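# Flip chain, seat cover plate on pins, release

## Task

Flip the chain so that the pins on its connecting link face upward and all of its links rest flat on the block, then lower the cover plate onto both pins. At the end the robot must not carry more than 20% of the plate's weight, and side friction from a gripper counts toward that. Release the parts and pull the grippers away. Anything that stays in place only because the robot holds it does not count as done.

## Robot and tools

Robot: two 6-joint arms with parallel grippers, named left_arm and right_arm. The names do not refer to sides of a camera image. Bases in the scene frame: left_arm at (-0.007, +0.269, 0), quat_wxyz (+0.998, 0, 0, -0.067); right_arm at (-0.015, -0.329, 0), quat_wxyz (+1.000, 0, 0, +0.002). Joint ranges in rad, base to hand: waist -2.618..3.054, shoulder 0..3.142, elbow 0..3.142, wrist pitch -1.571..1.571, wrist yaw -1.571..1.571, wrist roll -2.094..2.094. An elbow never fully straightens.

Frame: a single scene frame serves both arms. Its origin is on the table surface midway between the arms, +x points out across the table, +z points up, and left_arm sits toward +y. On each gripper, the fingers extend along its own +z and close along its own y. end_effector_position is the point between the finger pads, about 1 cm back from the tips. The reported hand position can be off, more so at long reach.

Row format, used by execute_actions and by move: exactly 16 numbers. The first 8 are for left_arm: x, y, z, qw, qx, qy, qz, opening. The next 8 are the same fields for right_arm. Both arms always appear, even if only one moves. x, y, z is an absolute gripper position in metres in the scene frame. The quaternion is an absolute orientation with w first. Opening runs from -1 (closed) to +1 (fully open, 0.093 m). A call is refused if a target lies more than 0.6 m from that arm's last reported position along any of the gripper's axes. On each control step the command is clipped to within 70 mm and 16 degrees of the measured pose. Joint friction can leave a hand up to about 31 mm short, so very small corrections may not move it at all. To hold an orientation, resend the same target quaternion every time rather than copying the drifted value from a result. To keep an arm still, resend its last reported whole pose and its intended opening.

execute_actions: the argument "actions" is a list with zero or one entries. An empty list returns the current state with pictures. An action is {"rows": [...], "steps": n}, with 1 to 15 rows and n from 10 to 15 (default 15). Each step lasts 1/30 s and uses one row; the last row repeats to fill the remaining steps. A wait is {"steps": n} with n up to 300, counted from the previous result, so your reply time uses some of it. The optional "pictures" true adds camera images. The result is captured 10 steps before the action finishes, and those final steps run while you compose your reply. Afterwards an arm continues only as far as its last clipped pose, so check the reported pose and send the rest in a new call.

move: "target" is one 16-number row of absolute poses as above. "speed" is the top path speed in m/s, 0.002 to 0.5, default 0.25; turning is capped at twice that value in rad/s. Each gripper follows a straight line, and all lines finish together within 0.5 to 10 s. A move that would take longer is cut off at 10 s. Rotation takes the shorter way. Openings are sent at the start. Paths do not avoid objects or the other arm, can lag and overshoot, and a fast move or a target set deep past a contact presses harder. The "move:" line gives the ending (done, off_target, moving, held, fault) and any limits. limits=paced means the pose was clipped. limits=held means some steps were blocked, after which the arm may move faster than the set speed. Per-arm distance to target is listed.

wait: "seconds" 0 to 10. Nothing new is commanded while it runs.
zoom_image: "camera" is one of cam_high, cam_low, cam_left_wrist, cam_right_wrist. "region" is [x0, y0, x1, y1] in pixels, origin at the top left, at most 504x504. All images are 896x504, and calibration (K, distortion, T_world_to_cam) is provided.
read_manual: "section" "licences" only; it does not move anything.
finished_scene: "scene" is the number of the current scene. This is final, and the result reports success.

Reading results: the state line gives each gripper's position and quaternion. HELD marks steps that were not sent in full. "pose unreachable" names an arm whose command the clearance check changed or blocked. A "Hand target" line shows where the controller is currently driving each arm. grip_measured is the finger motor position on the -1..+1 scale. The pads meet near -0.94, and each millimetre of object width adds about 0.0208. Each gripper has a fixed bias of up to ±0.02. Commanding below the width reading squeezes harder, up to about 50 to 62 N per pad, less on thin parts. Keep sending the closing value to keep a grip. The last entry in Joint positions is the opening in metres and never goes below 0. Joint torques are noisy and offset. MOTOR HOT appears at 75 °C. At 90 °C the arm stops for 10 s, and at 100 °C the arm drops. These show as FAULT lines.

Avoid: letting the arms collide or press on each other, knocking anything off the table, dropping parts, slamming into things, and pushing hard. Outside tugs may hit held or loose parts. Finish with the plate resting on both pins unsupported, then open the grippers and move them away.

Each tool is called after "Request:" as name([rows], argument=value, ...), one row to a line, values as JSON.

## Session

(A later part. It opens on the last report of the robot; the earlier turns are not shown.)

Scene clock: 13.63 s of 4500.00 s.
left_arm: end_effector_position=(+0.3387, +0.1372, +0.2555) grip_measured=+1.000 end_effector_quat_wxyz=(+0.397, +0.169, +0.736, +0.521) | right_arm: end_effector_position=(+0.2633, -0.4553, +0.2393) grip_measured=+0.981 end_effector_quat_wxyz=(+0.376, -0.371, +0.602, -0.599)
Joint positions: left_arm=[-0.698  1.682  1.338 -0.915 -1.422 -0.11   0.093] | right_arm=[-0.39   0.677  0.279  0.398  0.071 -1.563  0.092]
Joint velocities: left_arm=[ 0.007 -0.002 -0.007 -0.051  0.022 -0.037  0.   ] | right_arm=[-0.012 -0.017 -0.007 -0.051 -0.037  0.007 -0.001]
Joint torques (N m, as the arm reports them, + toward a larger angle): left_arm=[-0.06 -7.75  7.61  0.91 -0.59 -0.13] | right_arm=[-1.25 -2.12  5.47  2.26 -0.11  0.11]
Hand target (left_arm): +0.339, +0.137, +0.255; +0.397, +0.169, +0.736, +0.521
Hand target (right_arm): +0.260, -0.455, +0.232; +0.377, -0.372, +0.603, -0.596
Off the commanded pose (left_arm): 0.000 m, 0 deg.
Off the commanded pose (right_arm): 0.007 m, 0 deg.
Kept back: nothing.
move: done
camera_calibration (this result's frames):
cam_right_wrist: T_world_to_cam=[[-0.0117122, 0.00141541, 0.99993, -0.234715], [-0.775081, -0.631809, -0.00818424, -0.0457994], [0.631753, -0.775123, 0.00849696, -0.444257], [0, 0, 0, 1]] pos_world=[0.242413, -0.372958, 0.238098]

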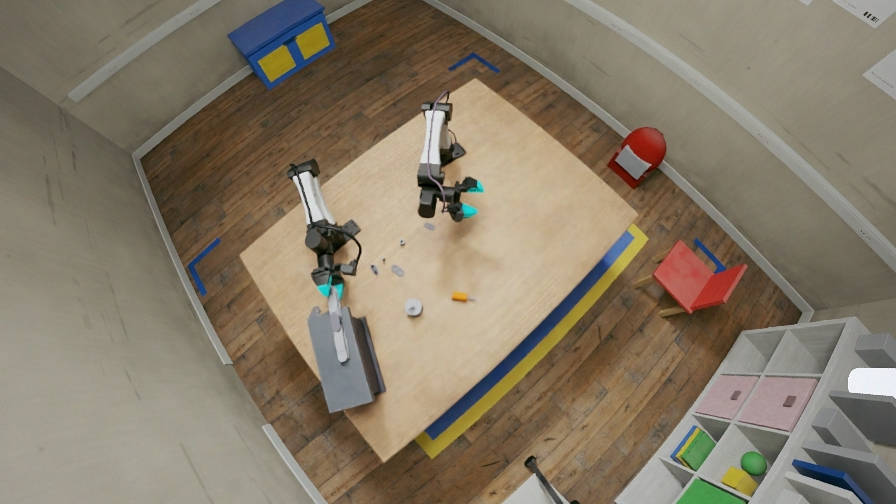

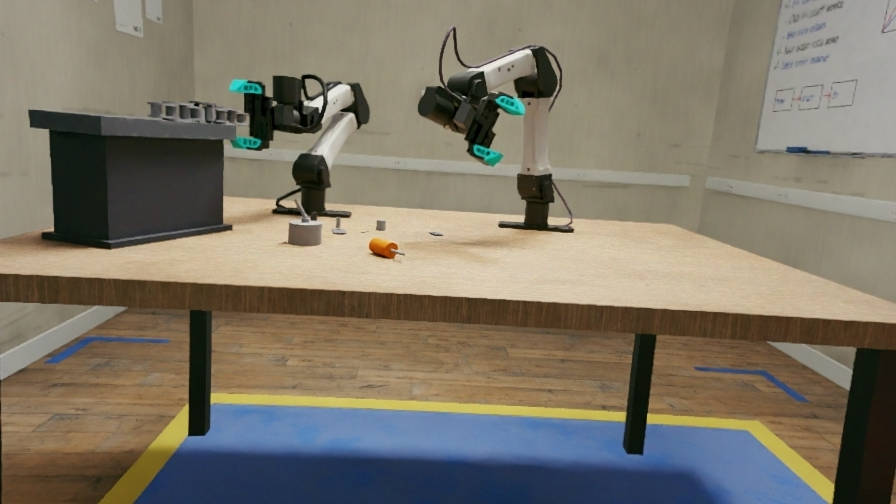

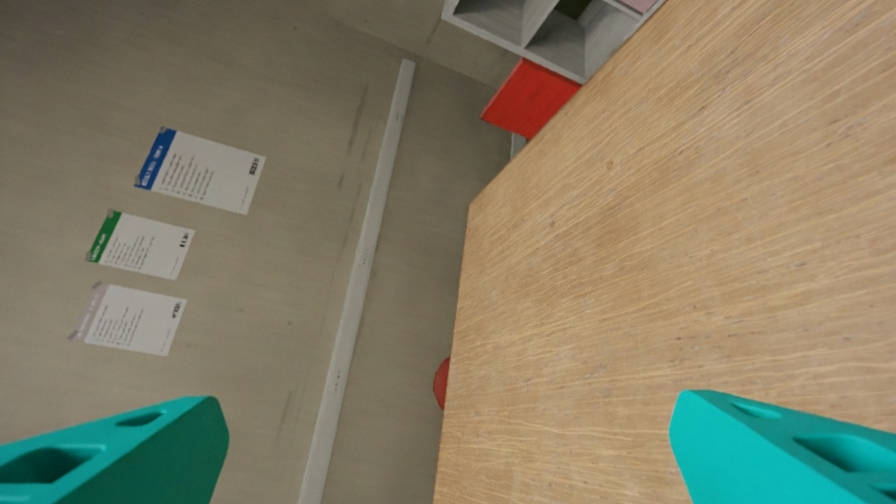

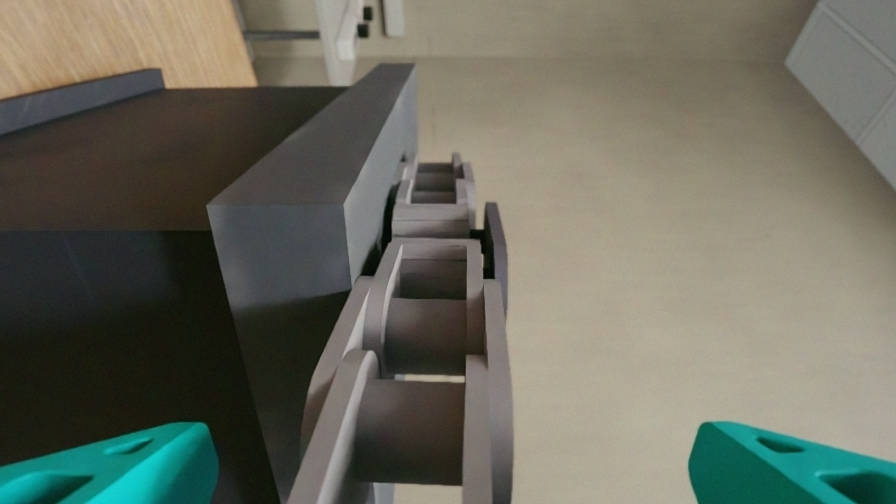

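Request:
move(target=[0.3387,0.1372,0.2555,0.397,0.169,0.736,0.521,1,0.277,-0.462,0.231,0.375,-0.375,0.6,-0.6,0.3], speed=0.05)

Request:
move(target=[0.3387,0.1372,0.2555,0.397,0.169,0.736,0.521,1,0.277,-0.462,0.231,0.375,-0.375,0.6,-0.6,-0.5])

Request:
move(target=[0.3387,0.1372,0.2555,0.397,0.169,0.736,0.521,1,0.272,-0.47,0.258,0.375,-0.375,0.6,-0.6,-0.5], speed=0.05)

Request:
move(target=[0.3387,0.1372,0.2555,0.397,0.169,0.736,0.521,1,0.268,-0.478,0.258,0.689,0.159,0.689,-0.159,-0.5], speed=0.2)

Scene clock: 15.30 s of 4500.00 s.
left_arm: end_effector_position=(+0.3387, +0.1372, +0.2555) grip_measured=+1.000 end_effector_quat_wxyz=(+0.397, +0.169, +0.736, +0.521) | right_arm: end_effector_position=(+0.2757, -0.4595, +0.2363) grip_measured=+0.301 end_effector_quat_wxyz=(+0.378, -0.371, +0.598, -0.601)
Joint positions: left_arm=[-0.698  1.682  1.338 -0.915 -1.422 -0.11   0.093] | right_arm=[-0.39   0.783  0.279  0.513  0.067 -1.565  0.06 ]
Joint velocities: left_arm=[ 0.002 -0.007  0.007  0.095 -0.007  0.007  0.   ] | right_arm=[-0.002 -0.017 -0.002 -0.007  0.007 -0.007  0.001]
Joint torques (N m, as the arm reports them, + toward a larger angle): left_arm=[-0.13 -7.8   7.54  0.93 -0.64 -0.13] | right_arm=[-1.35 -0.13  6.42  2.35 -0.12  0.03]
Hand target (left_arm): +0.339, +0.137, +0.255; +0.397, +0.169, +0.736, +0.521
Hand target (right_arm): +0.277, -0.462, +0.231; +0.375, -0.375, +0.600, -0.599
Off the commanded pose (left_arm): 0.000 m, 0 deg.
Off the commanded pose (right_arm): 0.006 m, 1 deg.
Kept back: nothing.
move: done
camera_calibration (this result's frames):
cam_right_wrist: T_world_to_cam=[[-0.0193632, 0.0065289, 0.999791, -0.227017], [-0.772356, -0.635098, -0.010811, -0.0405777], [0.634895, -0.772404, 0.0173401, -0.457053], [0, 0, 0, 1]] pos_world=[0.254444, -0.377318, 0.234456]

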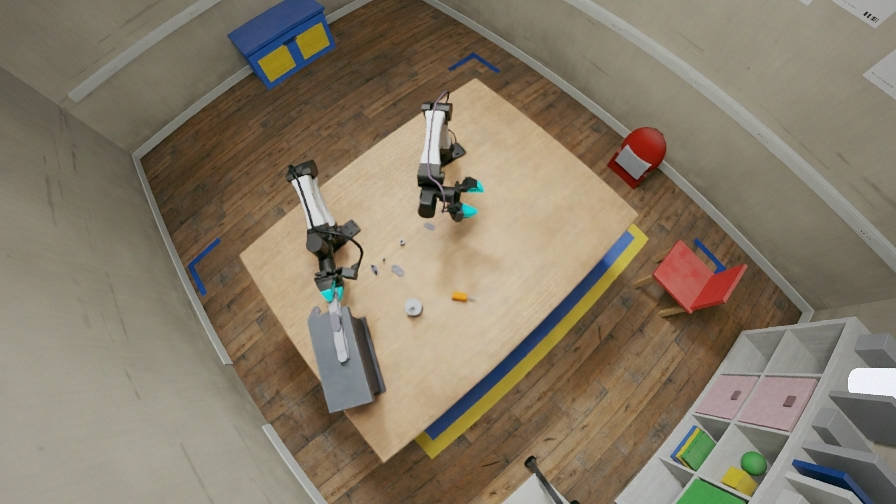

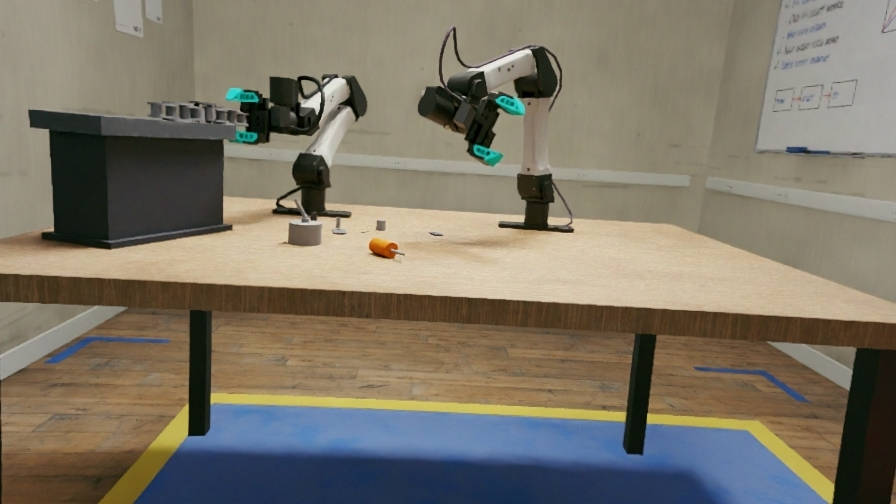

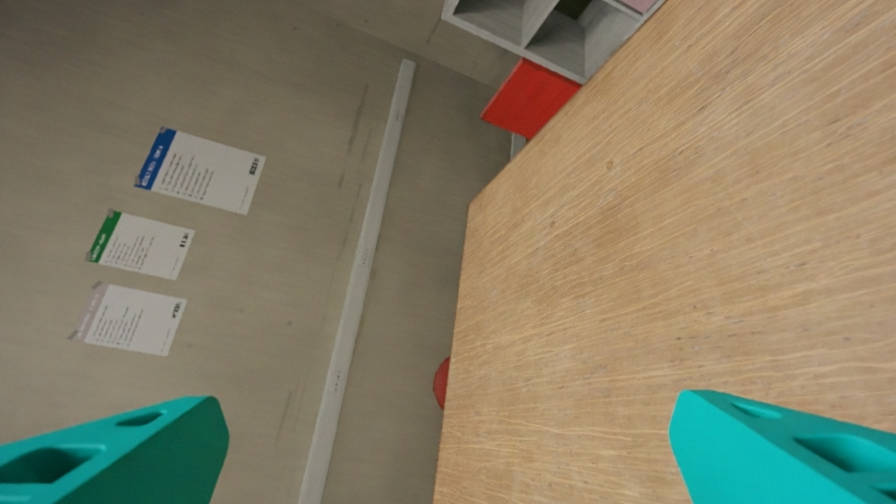

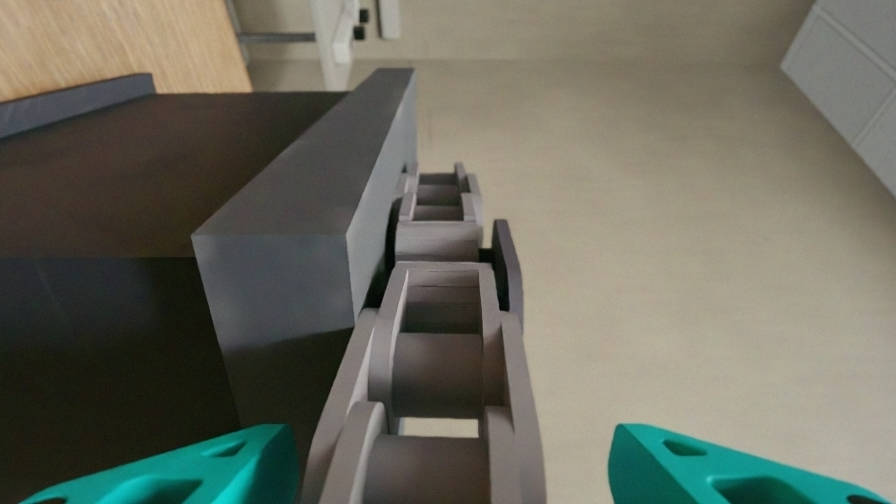

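Scene clock: 16.00 s of 4500.00 s.
left_arm: end_effector_position=(+0.3387, +0.1372, +0.2555) grip_measured=+1.000 end_effector_quat_wxyz=(+0.397, +0.169, +0.736, +0.521) | right_arm: end_effector_position=(+0.2757, -0.4595, +0.2338) grip_measured=-0.423 end_effector_quat_wxyz=(+0.376, -0.374, +0.601, -0.598)
Joint positions: left_arm=[-0.698  1.682  1.338 -0.915 -1.422 -0.11   0.093] | right_arm=[-0.39   0.783  0.279  0.503  0.067 -1.566  0.025]
Joint velocities: left_arm=[-0.002 -0.027  0.002 -0.037 -0.051  0.007  0.   ] | right_arm=[ 0.017 -0.017 -0.002 -0.081 -0.007 -0.037  0.   ]
Joint torques (N m, as the arm reports them, + toward a larger angle): left_arm=[-0.32 -7.67  7.62  0.95 -0.61 -0.14] | right_arm=[-1.37 -0.07  6.55  2.49 -0.11  0.03]
Hand target (left_arm): +0.339, +0.137, +0.255; +0.397, +0.169, +0.736, +0.521
Hand target (right_arm): +0.277, -0.462, +0.231; +0.374, -0.375, +0.600, -0.600
Off the commanded pose (left_arm): 0.000 m, 0 deg.
Off the commanded pose (right_arm): 0.004 m, 0 deg.
Kept back: nothing.
move: done
camera_calibration (this result's frames):
cam_right_wrist: T_world_to_cam=[[-0.00965558, 0.00299396, 0.999949, -0.228862], [-0.772437, -0.635068, -0.00555724, -0.0417917], [0.635019, -0.772451, 0.00844459, -0.454995], [0, 0, 0, 1]] pos_world=[0.254439, -0.377317, 0.23246]

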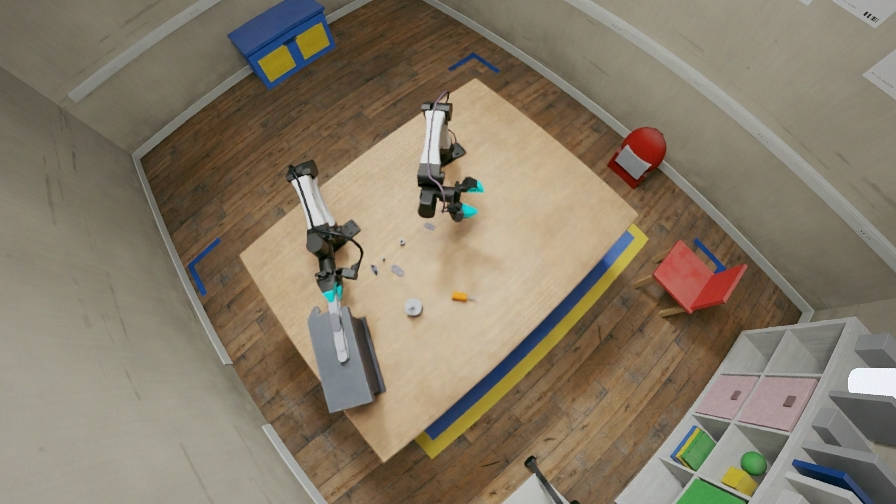

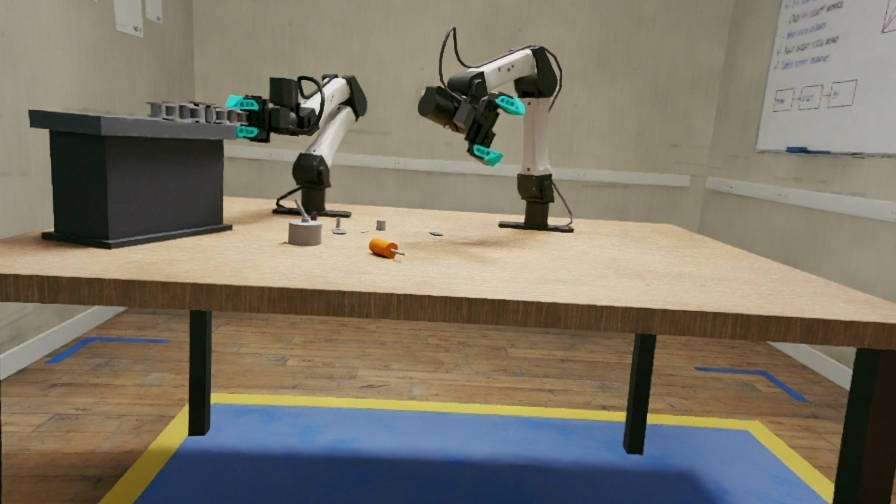

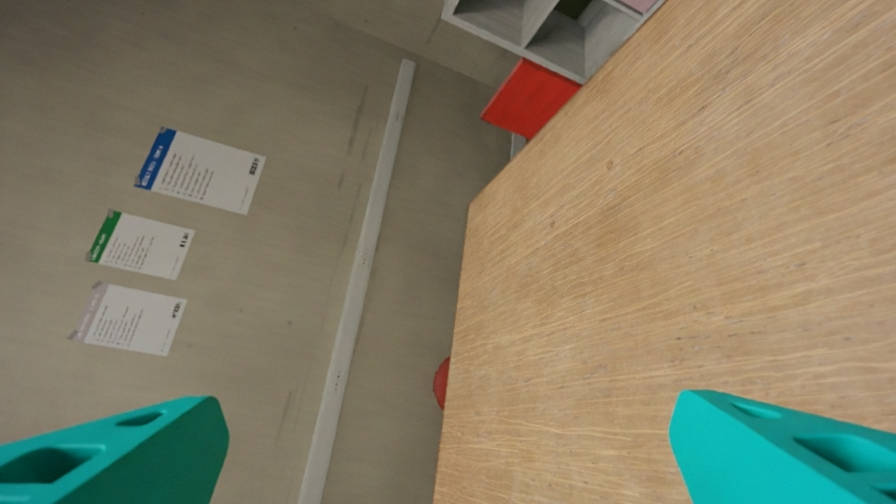

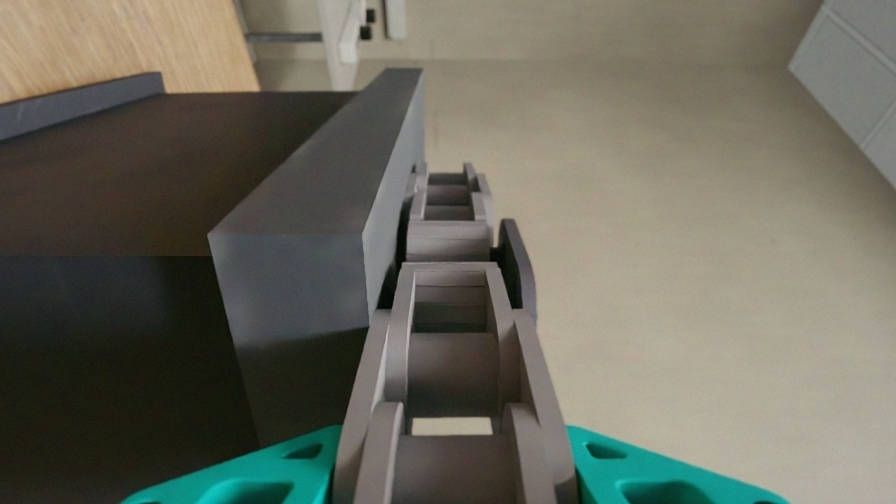

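Scene clock: 16.80 s of 4500.00 s.
left_arm: end_effector_position=(+0.3387, +0.1372, +0.2555) grip_measured=+1.000 end_effector_quat_wxyz=(+0.397, +0.169, +0.736, +0.521) | right_arm: end_effector_position=(+0.2745, -0.4697, +0.2356) grip_measured=-0.423 end_effector_quat_wxyz=(+0.366, -0.382, +0.616, -0.583)
Joint positions: left_arm=[-0.698  1.682  1.338 -0.915 -1.422 -0.11   0.093] | right_arm=[-0.453  0.783  0.336  0.395  0.006 -1.566  0.025]
Joint velocities: left_arm=[-0.002 -0.002  0.002 -0.037  0.007  0.022  0.   ] | right_arm=[-0.007 -0.002  0.027 -0.007  0.007 -0.037  0.   ]
Joint torques (N m, as the arm reports them, + toward a larger angle): left_arm=[-0.1  -7.78  7.72  0.95 -0.61 -0.1 ] | right_arm=[-1.26 -3.57  8.99  2.14 -0.12  0.03]
Hand target (left_arm): +0.339, +0.137, +0.255; +0.397, +0.169, +0.736, +0.521
Hand target (right_arm): +0.272, -0.470, +0.258; +0.375, -0.374, +0.600, -0.600
Off the commanded pose (left_arm): 0.000 m, 0 deg.
Off the commanded pose (right_arm): 0.023 m, 3 deg.
Kept back: nothing.
move: off_target (right_arm)
camera_calibration (this result's frames):
cam_right_wrist: T_world_to_cam=[[0.0356882, -0.0188776, 0.999185, -0.253217], [-0.773177, -0.633997, 0.0156377, -0.0534287], [0.633185, -0.773105, -0.037222, -0.45114], [0, 0, 0, 1]] pos_world=[0.253383, -0.387433, 0.237054]

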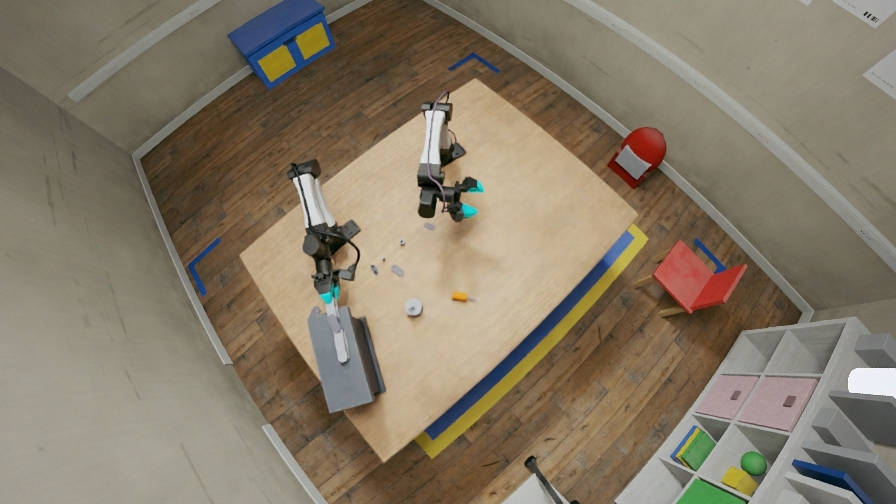

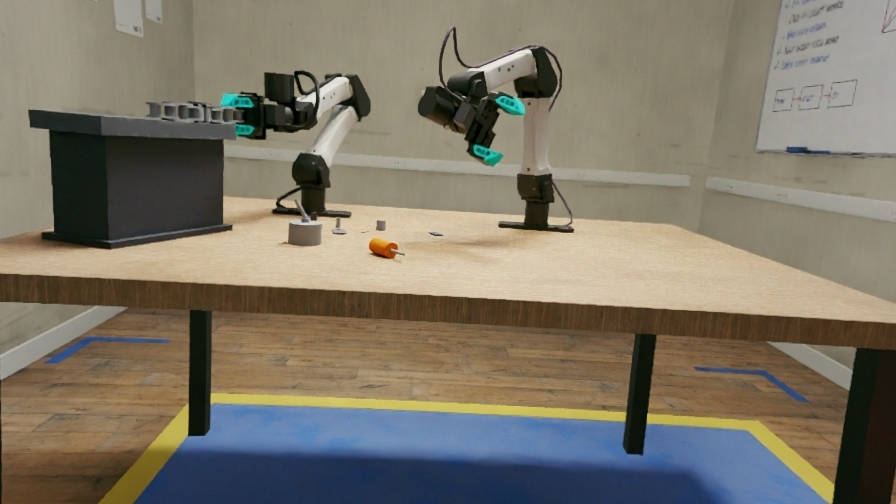

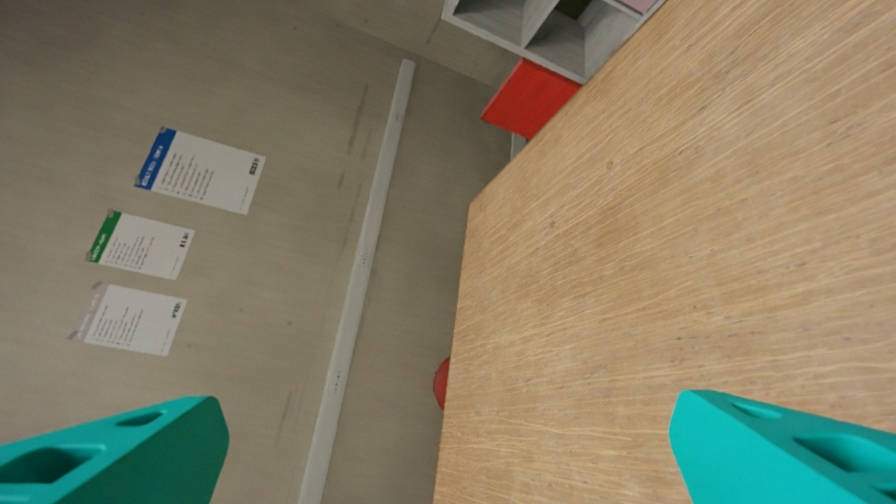

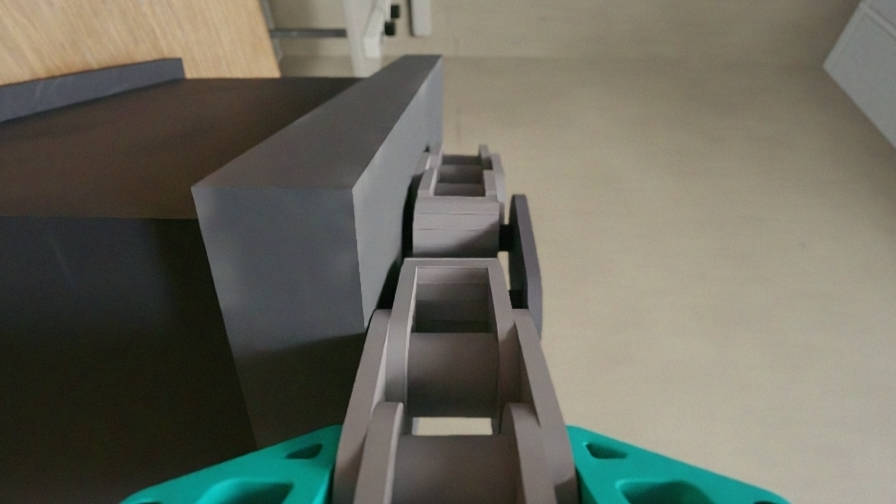

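Scene clock: 21.20 s of 4500.00 s.
left_arm: end_effector_position=(+0.3387, +0.1372, +0.2555) grip_measured=+1.000 end_effector_quat_wxyz=(+0.397, +0.169, +0.736, +0.521) | right_arm: end_effector_position=(+0.2675, -0.4829, +0.2332) grip_measured=-0.423 end_effector_quat_wxyz=(+0.665, +0.173, +0.708, -0.164)
Joint positions: left_arm=[-0.698  1.682  1.338 -0.915 -1.422 -0.11   0.093] | right_arm=[-0.521  0.783  0.336  0.385 -0.036 -0.004  0.025]
Joint velocities: left_arm=[ 0.007  0.017  0.007  0.037 -0.007 -0.051  0.   ] | right_arm=[ 0.017 -0.017  0.017 -0.066  0.007  0.037 -0.   ]
Joint torques (N m, as the arm reports them, + toward a larger angle): left_arm=[-0.16 -7.73  7.71  0.95 -0.6  -0.13] | right_arm=[-0.8  -3.61  9.13  2.23 -0.29  0.05]
Hand target (left_arm): +0.339, +0.137, +0.255; +0.397, +0.169, +0.736, +0.521
Hand target (right_arm): +0.268, -0.478, +0.258; +0.689, +0.159, +0.689, -0.159
Off the commanded pose (left_arm): 0.000 m, 0 deg.
Off the commanded pose (right_arm): 0.025 m, 4 deg.
Kept back: nothing.
move: off_target (right_arm)
camera_calibration (this result's frames):
cam_right_wrist: T_world_to_cam=[[-0.472296, -0.881423, 0.00553807, -0.299756], [-0.417629, 0.218238, -0.88202, 0.458586], [0.776224, -0.418887, -0.47118, -0.223023], [0, 0, 0, 1]] pos_world=[0.223061, -0.457714, 0.301058]

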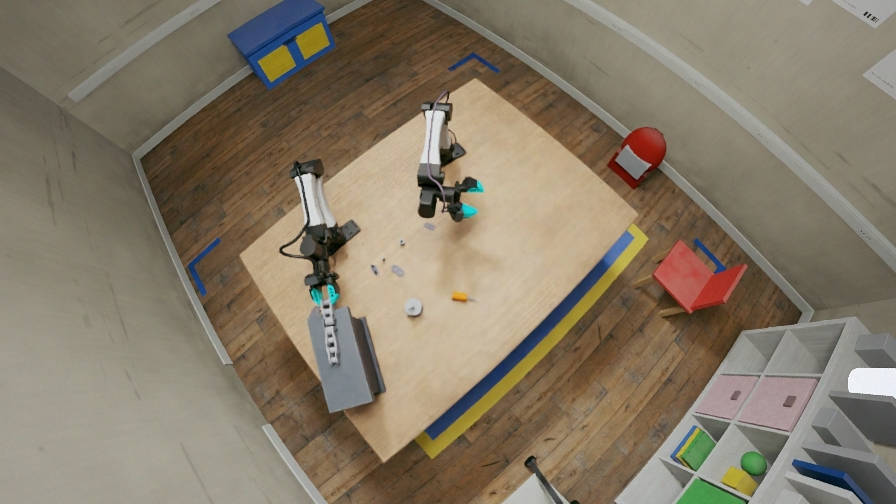

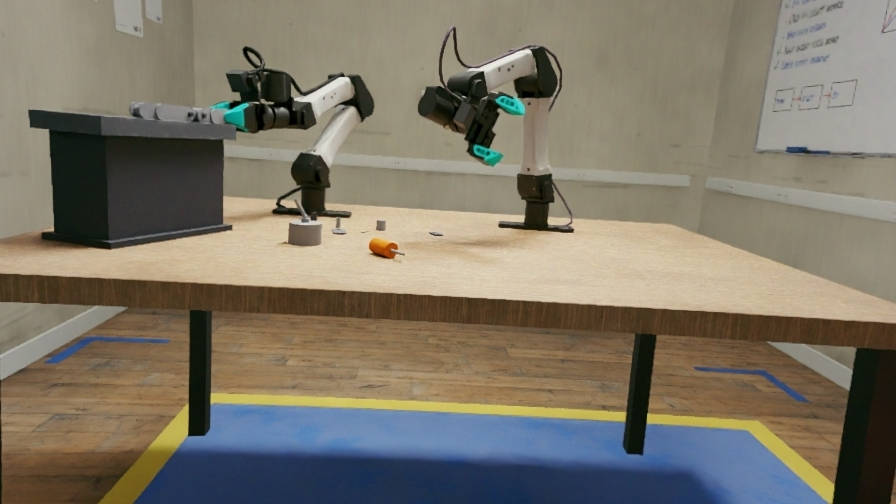

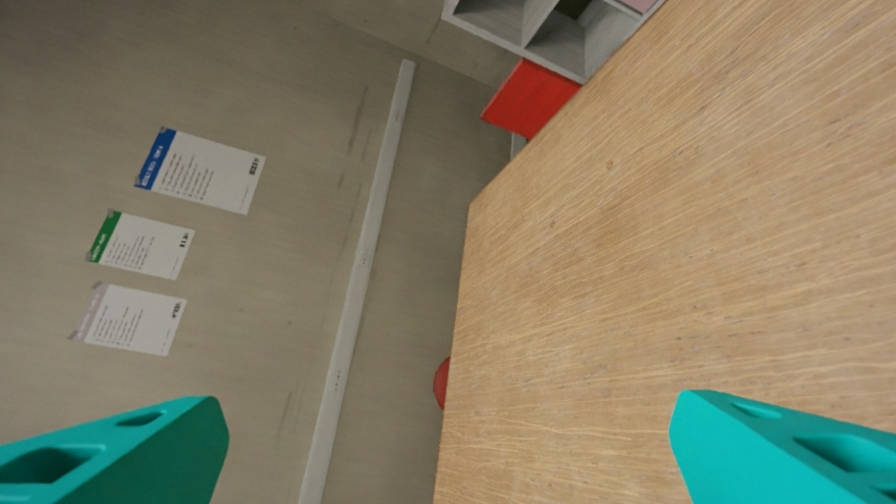

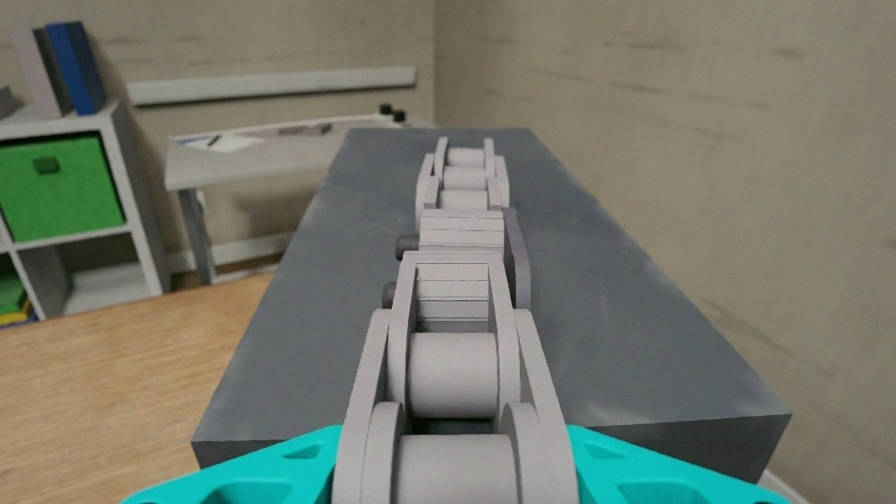

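Works. Slide back a bit, then roll on.

Request:
move(target=[0.3387,0.1372,0.2555,0.397,0.169,0.736,0.521,1,0.277,-0.455,0.268,0.689,0.159,0.689,-0.159,-0.5], speed=0.04)

Request:
move(target=[0.3387,0.1372,0.2555,0.397,0.169,0.736,0.521,1,0.266,-0.48,0.262,0.6,0.6,0.375,0.375,-0.5], speed=0.2)

Scene clock: 23.03 s of 4500.00 s.
left_arm: end_effector_position=(+0.3387, +0.1372, +0.2555) grip_measured=+1.000 end_effector_quat_wxyz=(+0.397, +0.169, +0.736, +0.521) | right_arm: end_effector_position=(+0.2776, -0.4574, +0.2345) grip_measured=-0.423 end_effector_quat_wxyz=(+0.656, +0.164, +0.720, -0.155)
Joint positions: left_arm=[-0.698  1.682  1.338 -0.915 -1.422 -0.11   0.093] | right_arm=[-0.37   0.764  0.365  0.308  0.09  -0.001  0.025]
Joint velocities: left_arm=[-0.007 -0.012  0.002 -0.022 -0.037 -0.022  0.   ] | right_arm=[ 0.017  0.007 -0.007 -0.095 -0.066 -0.066 -0.001]
Joint torques (N m, as the arm reports them, + toward a larger angle): left_arm=[-0.1  -7.74  7.65  0.96 -0.61 -0.19] | right_arm=[ 0.06 -3.67  9.47  2.45  0.02  0.02]
Hand target (left_arm): +0.339, +0.137, +0.255; +0.397, +0.169, +0.736, +0.521
Hand target (right_arm): +0.276, -0.455, +0.267; +0.689, +0.158, +0.690, -0.159
Off the commanded pose (left_arm): 0.000 m, 0 deg.
Off the commanded pose (right_arm): 0.034 m, 5 deg.
Kept back: nothing.
move: off_target (right_arm)
camera_calibration (this result's frames):
cam_right_wrist: T_world_to_cam=[[-0.448867, -0.893497, 0.013442, -0.286412], [-0.448934, 0.212474, -0.867936, 0.461127], [0.772643, -0.395623, -0.496494, -0.202034], [0, 0, 0, 1]] pos_world=[0.234555, -0.433815, 0.30377]

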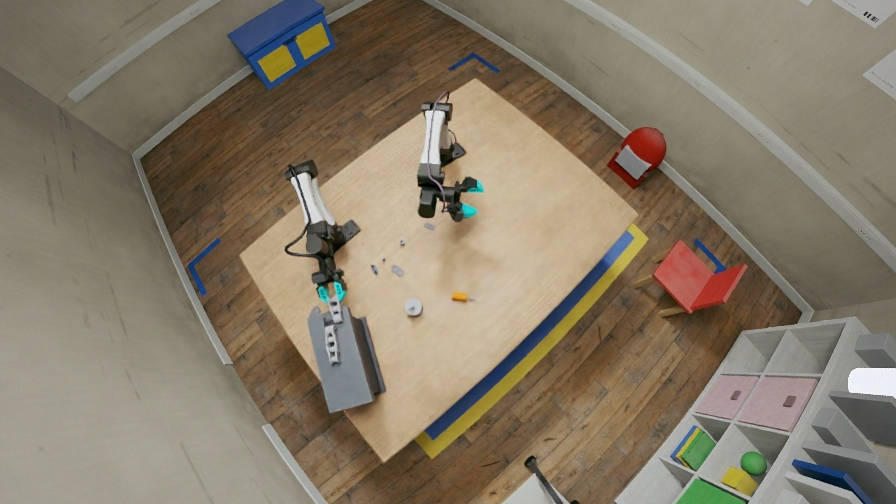

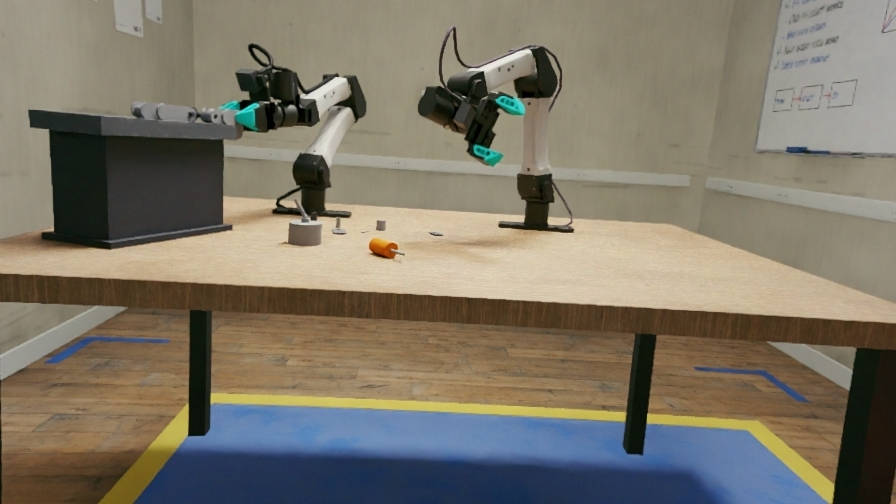

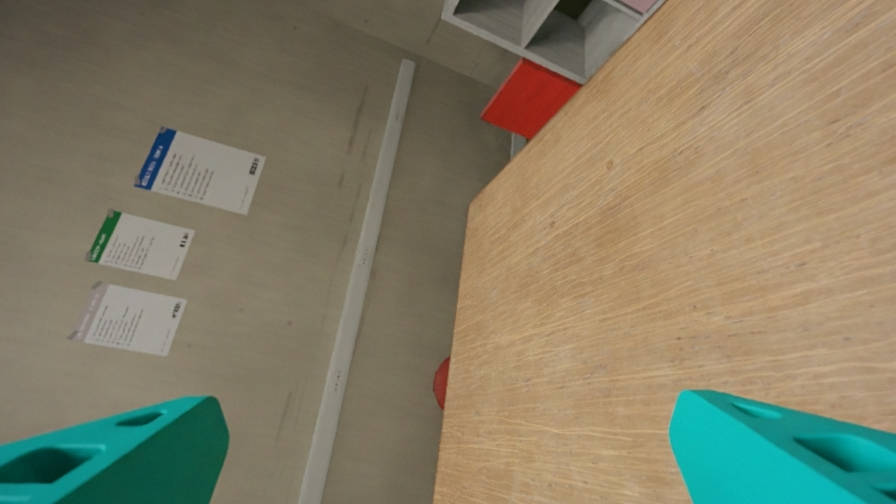

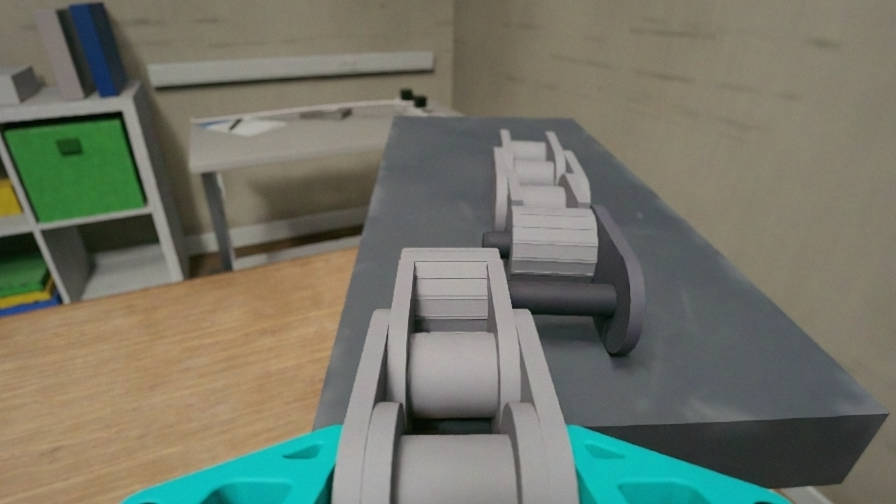

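Scene clock: 27.53 s of 4500.00 s.
left_arm: end_effector_position=(+0.3387, +0.1372, +0.2555) grip_measured=+1.000 end_effector_quat_wxyz=(+0.397, +0.169, +0.736, +0.521) | right_arm: end_effector_position=(+0.2691, -0.4768, +0.2439) grip_measured=-0.424 end_effector_quat_wxyz=(+0.582, +0.610, +0.392, +0.368)
Joint positions: left_arm=[-0.698  1.682  1.338 -0.915 -1.422 -0.11   0.093] | right_arm=[-0.532  0.764  0.365  0.347 -0.092  1.558  0.025]
Joint velocities: left_arm=[-0.012 -0.002 -0.017 -0.037  0.007 -0.007  0.   ] | right_arm=[ 0.002 -0.012 -0.007 -0.007  0.007  0.022  0.002]
Joint torques (N m, as the arm reports them, + toward a larger angle): left_arm=[-0.2  -7.85  7.77  0.95 -0.62 -0.15] | right_arm=[-1.33 -2.57  8.25  2.4   0.02  0.12]
Hand target (left_arm): +0.339, +0.137, +0.255; +0.397, +0.169, +0.736, +0.521
Hand target (right_arm): +0.266, -0.480, +0.262; +0.598, +0.600, +0.374, +0.377
Off the commanded pose (left_arm): 0.000 m, 0 deg.
Off the commanded pose (right_arm): 0.019 m, 3 deg.
Kept back: nothing.
move: off_target (right_arm)
camera_calibration (this result's frames):
cam_right_wrist: T_world_to_cam=[[-0.0609264, 0.0157933, -0.998017, 0.268234], [0.00580302, 0.999864, 0.0154683, 0.50716], [0.998125, -0.00484909, -0.0610098, -0.178999], [0, 0, 0, 1]] pos_world=[0.192063, -0.512195, 0.248937]

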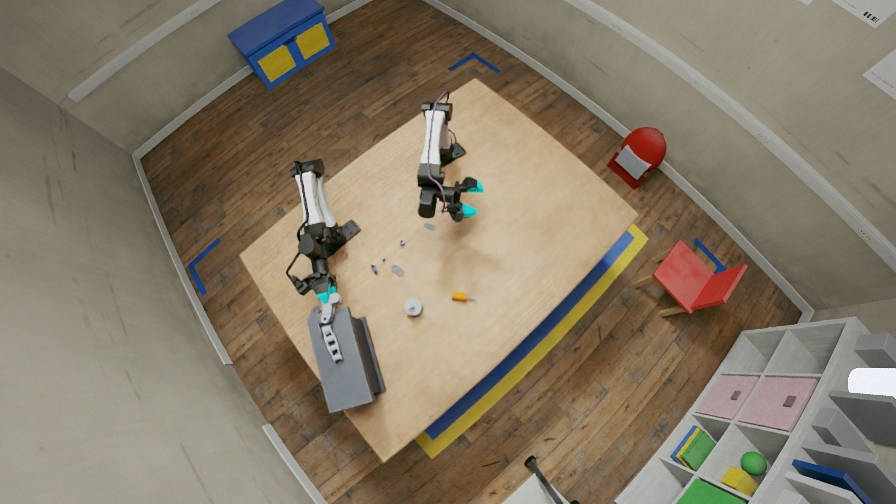

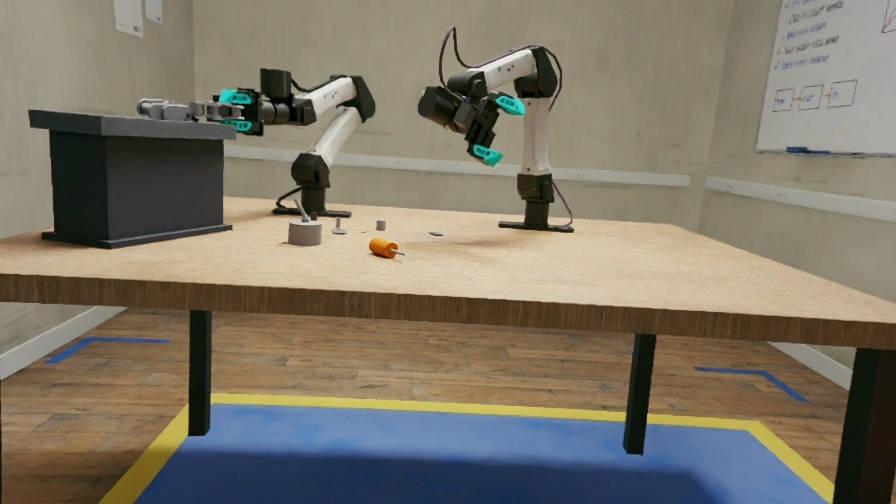

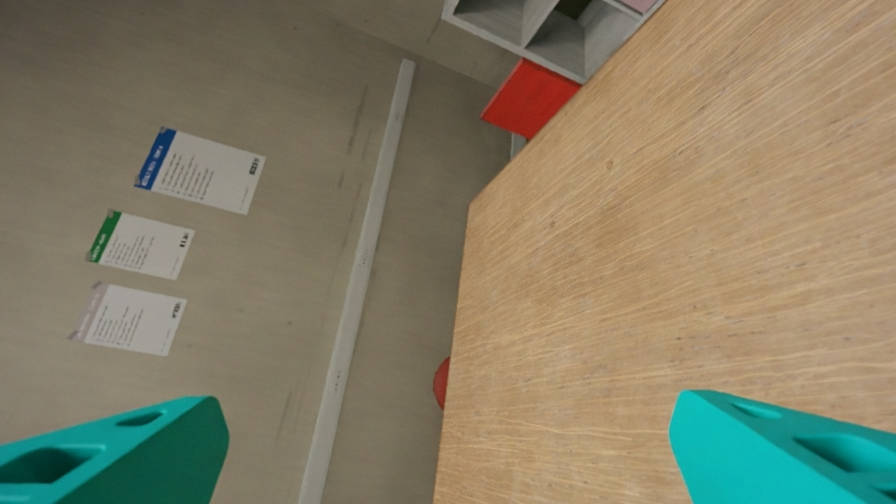

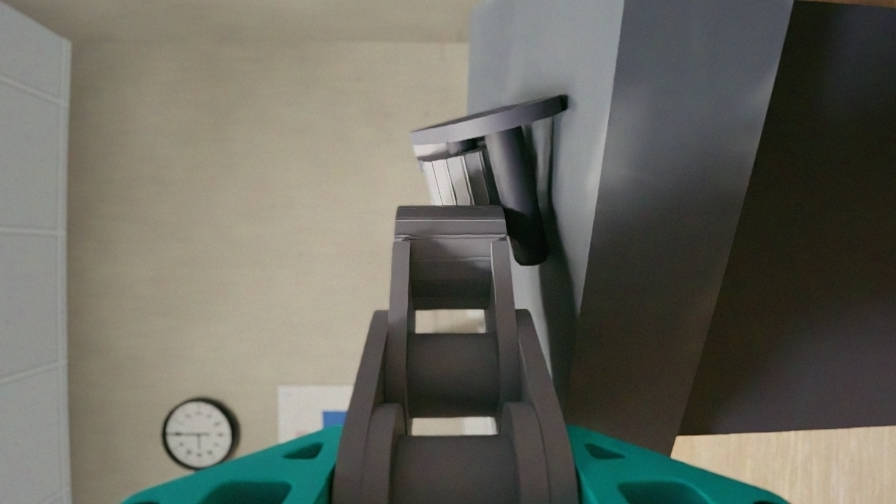

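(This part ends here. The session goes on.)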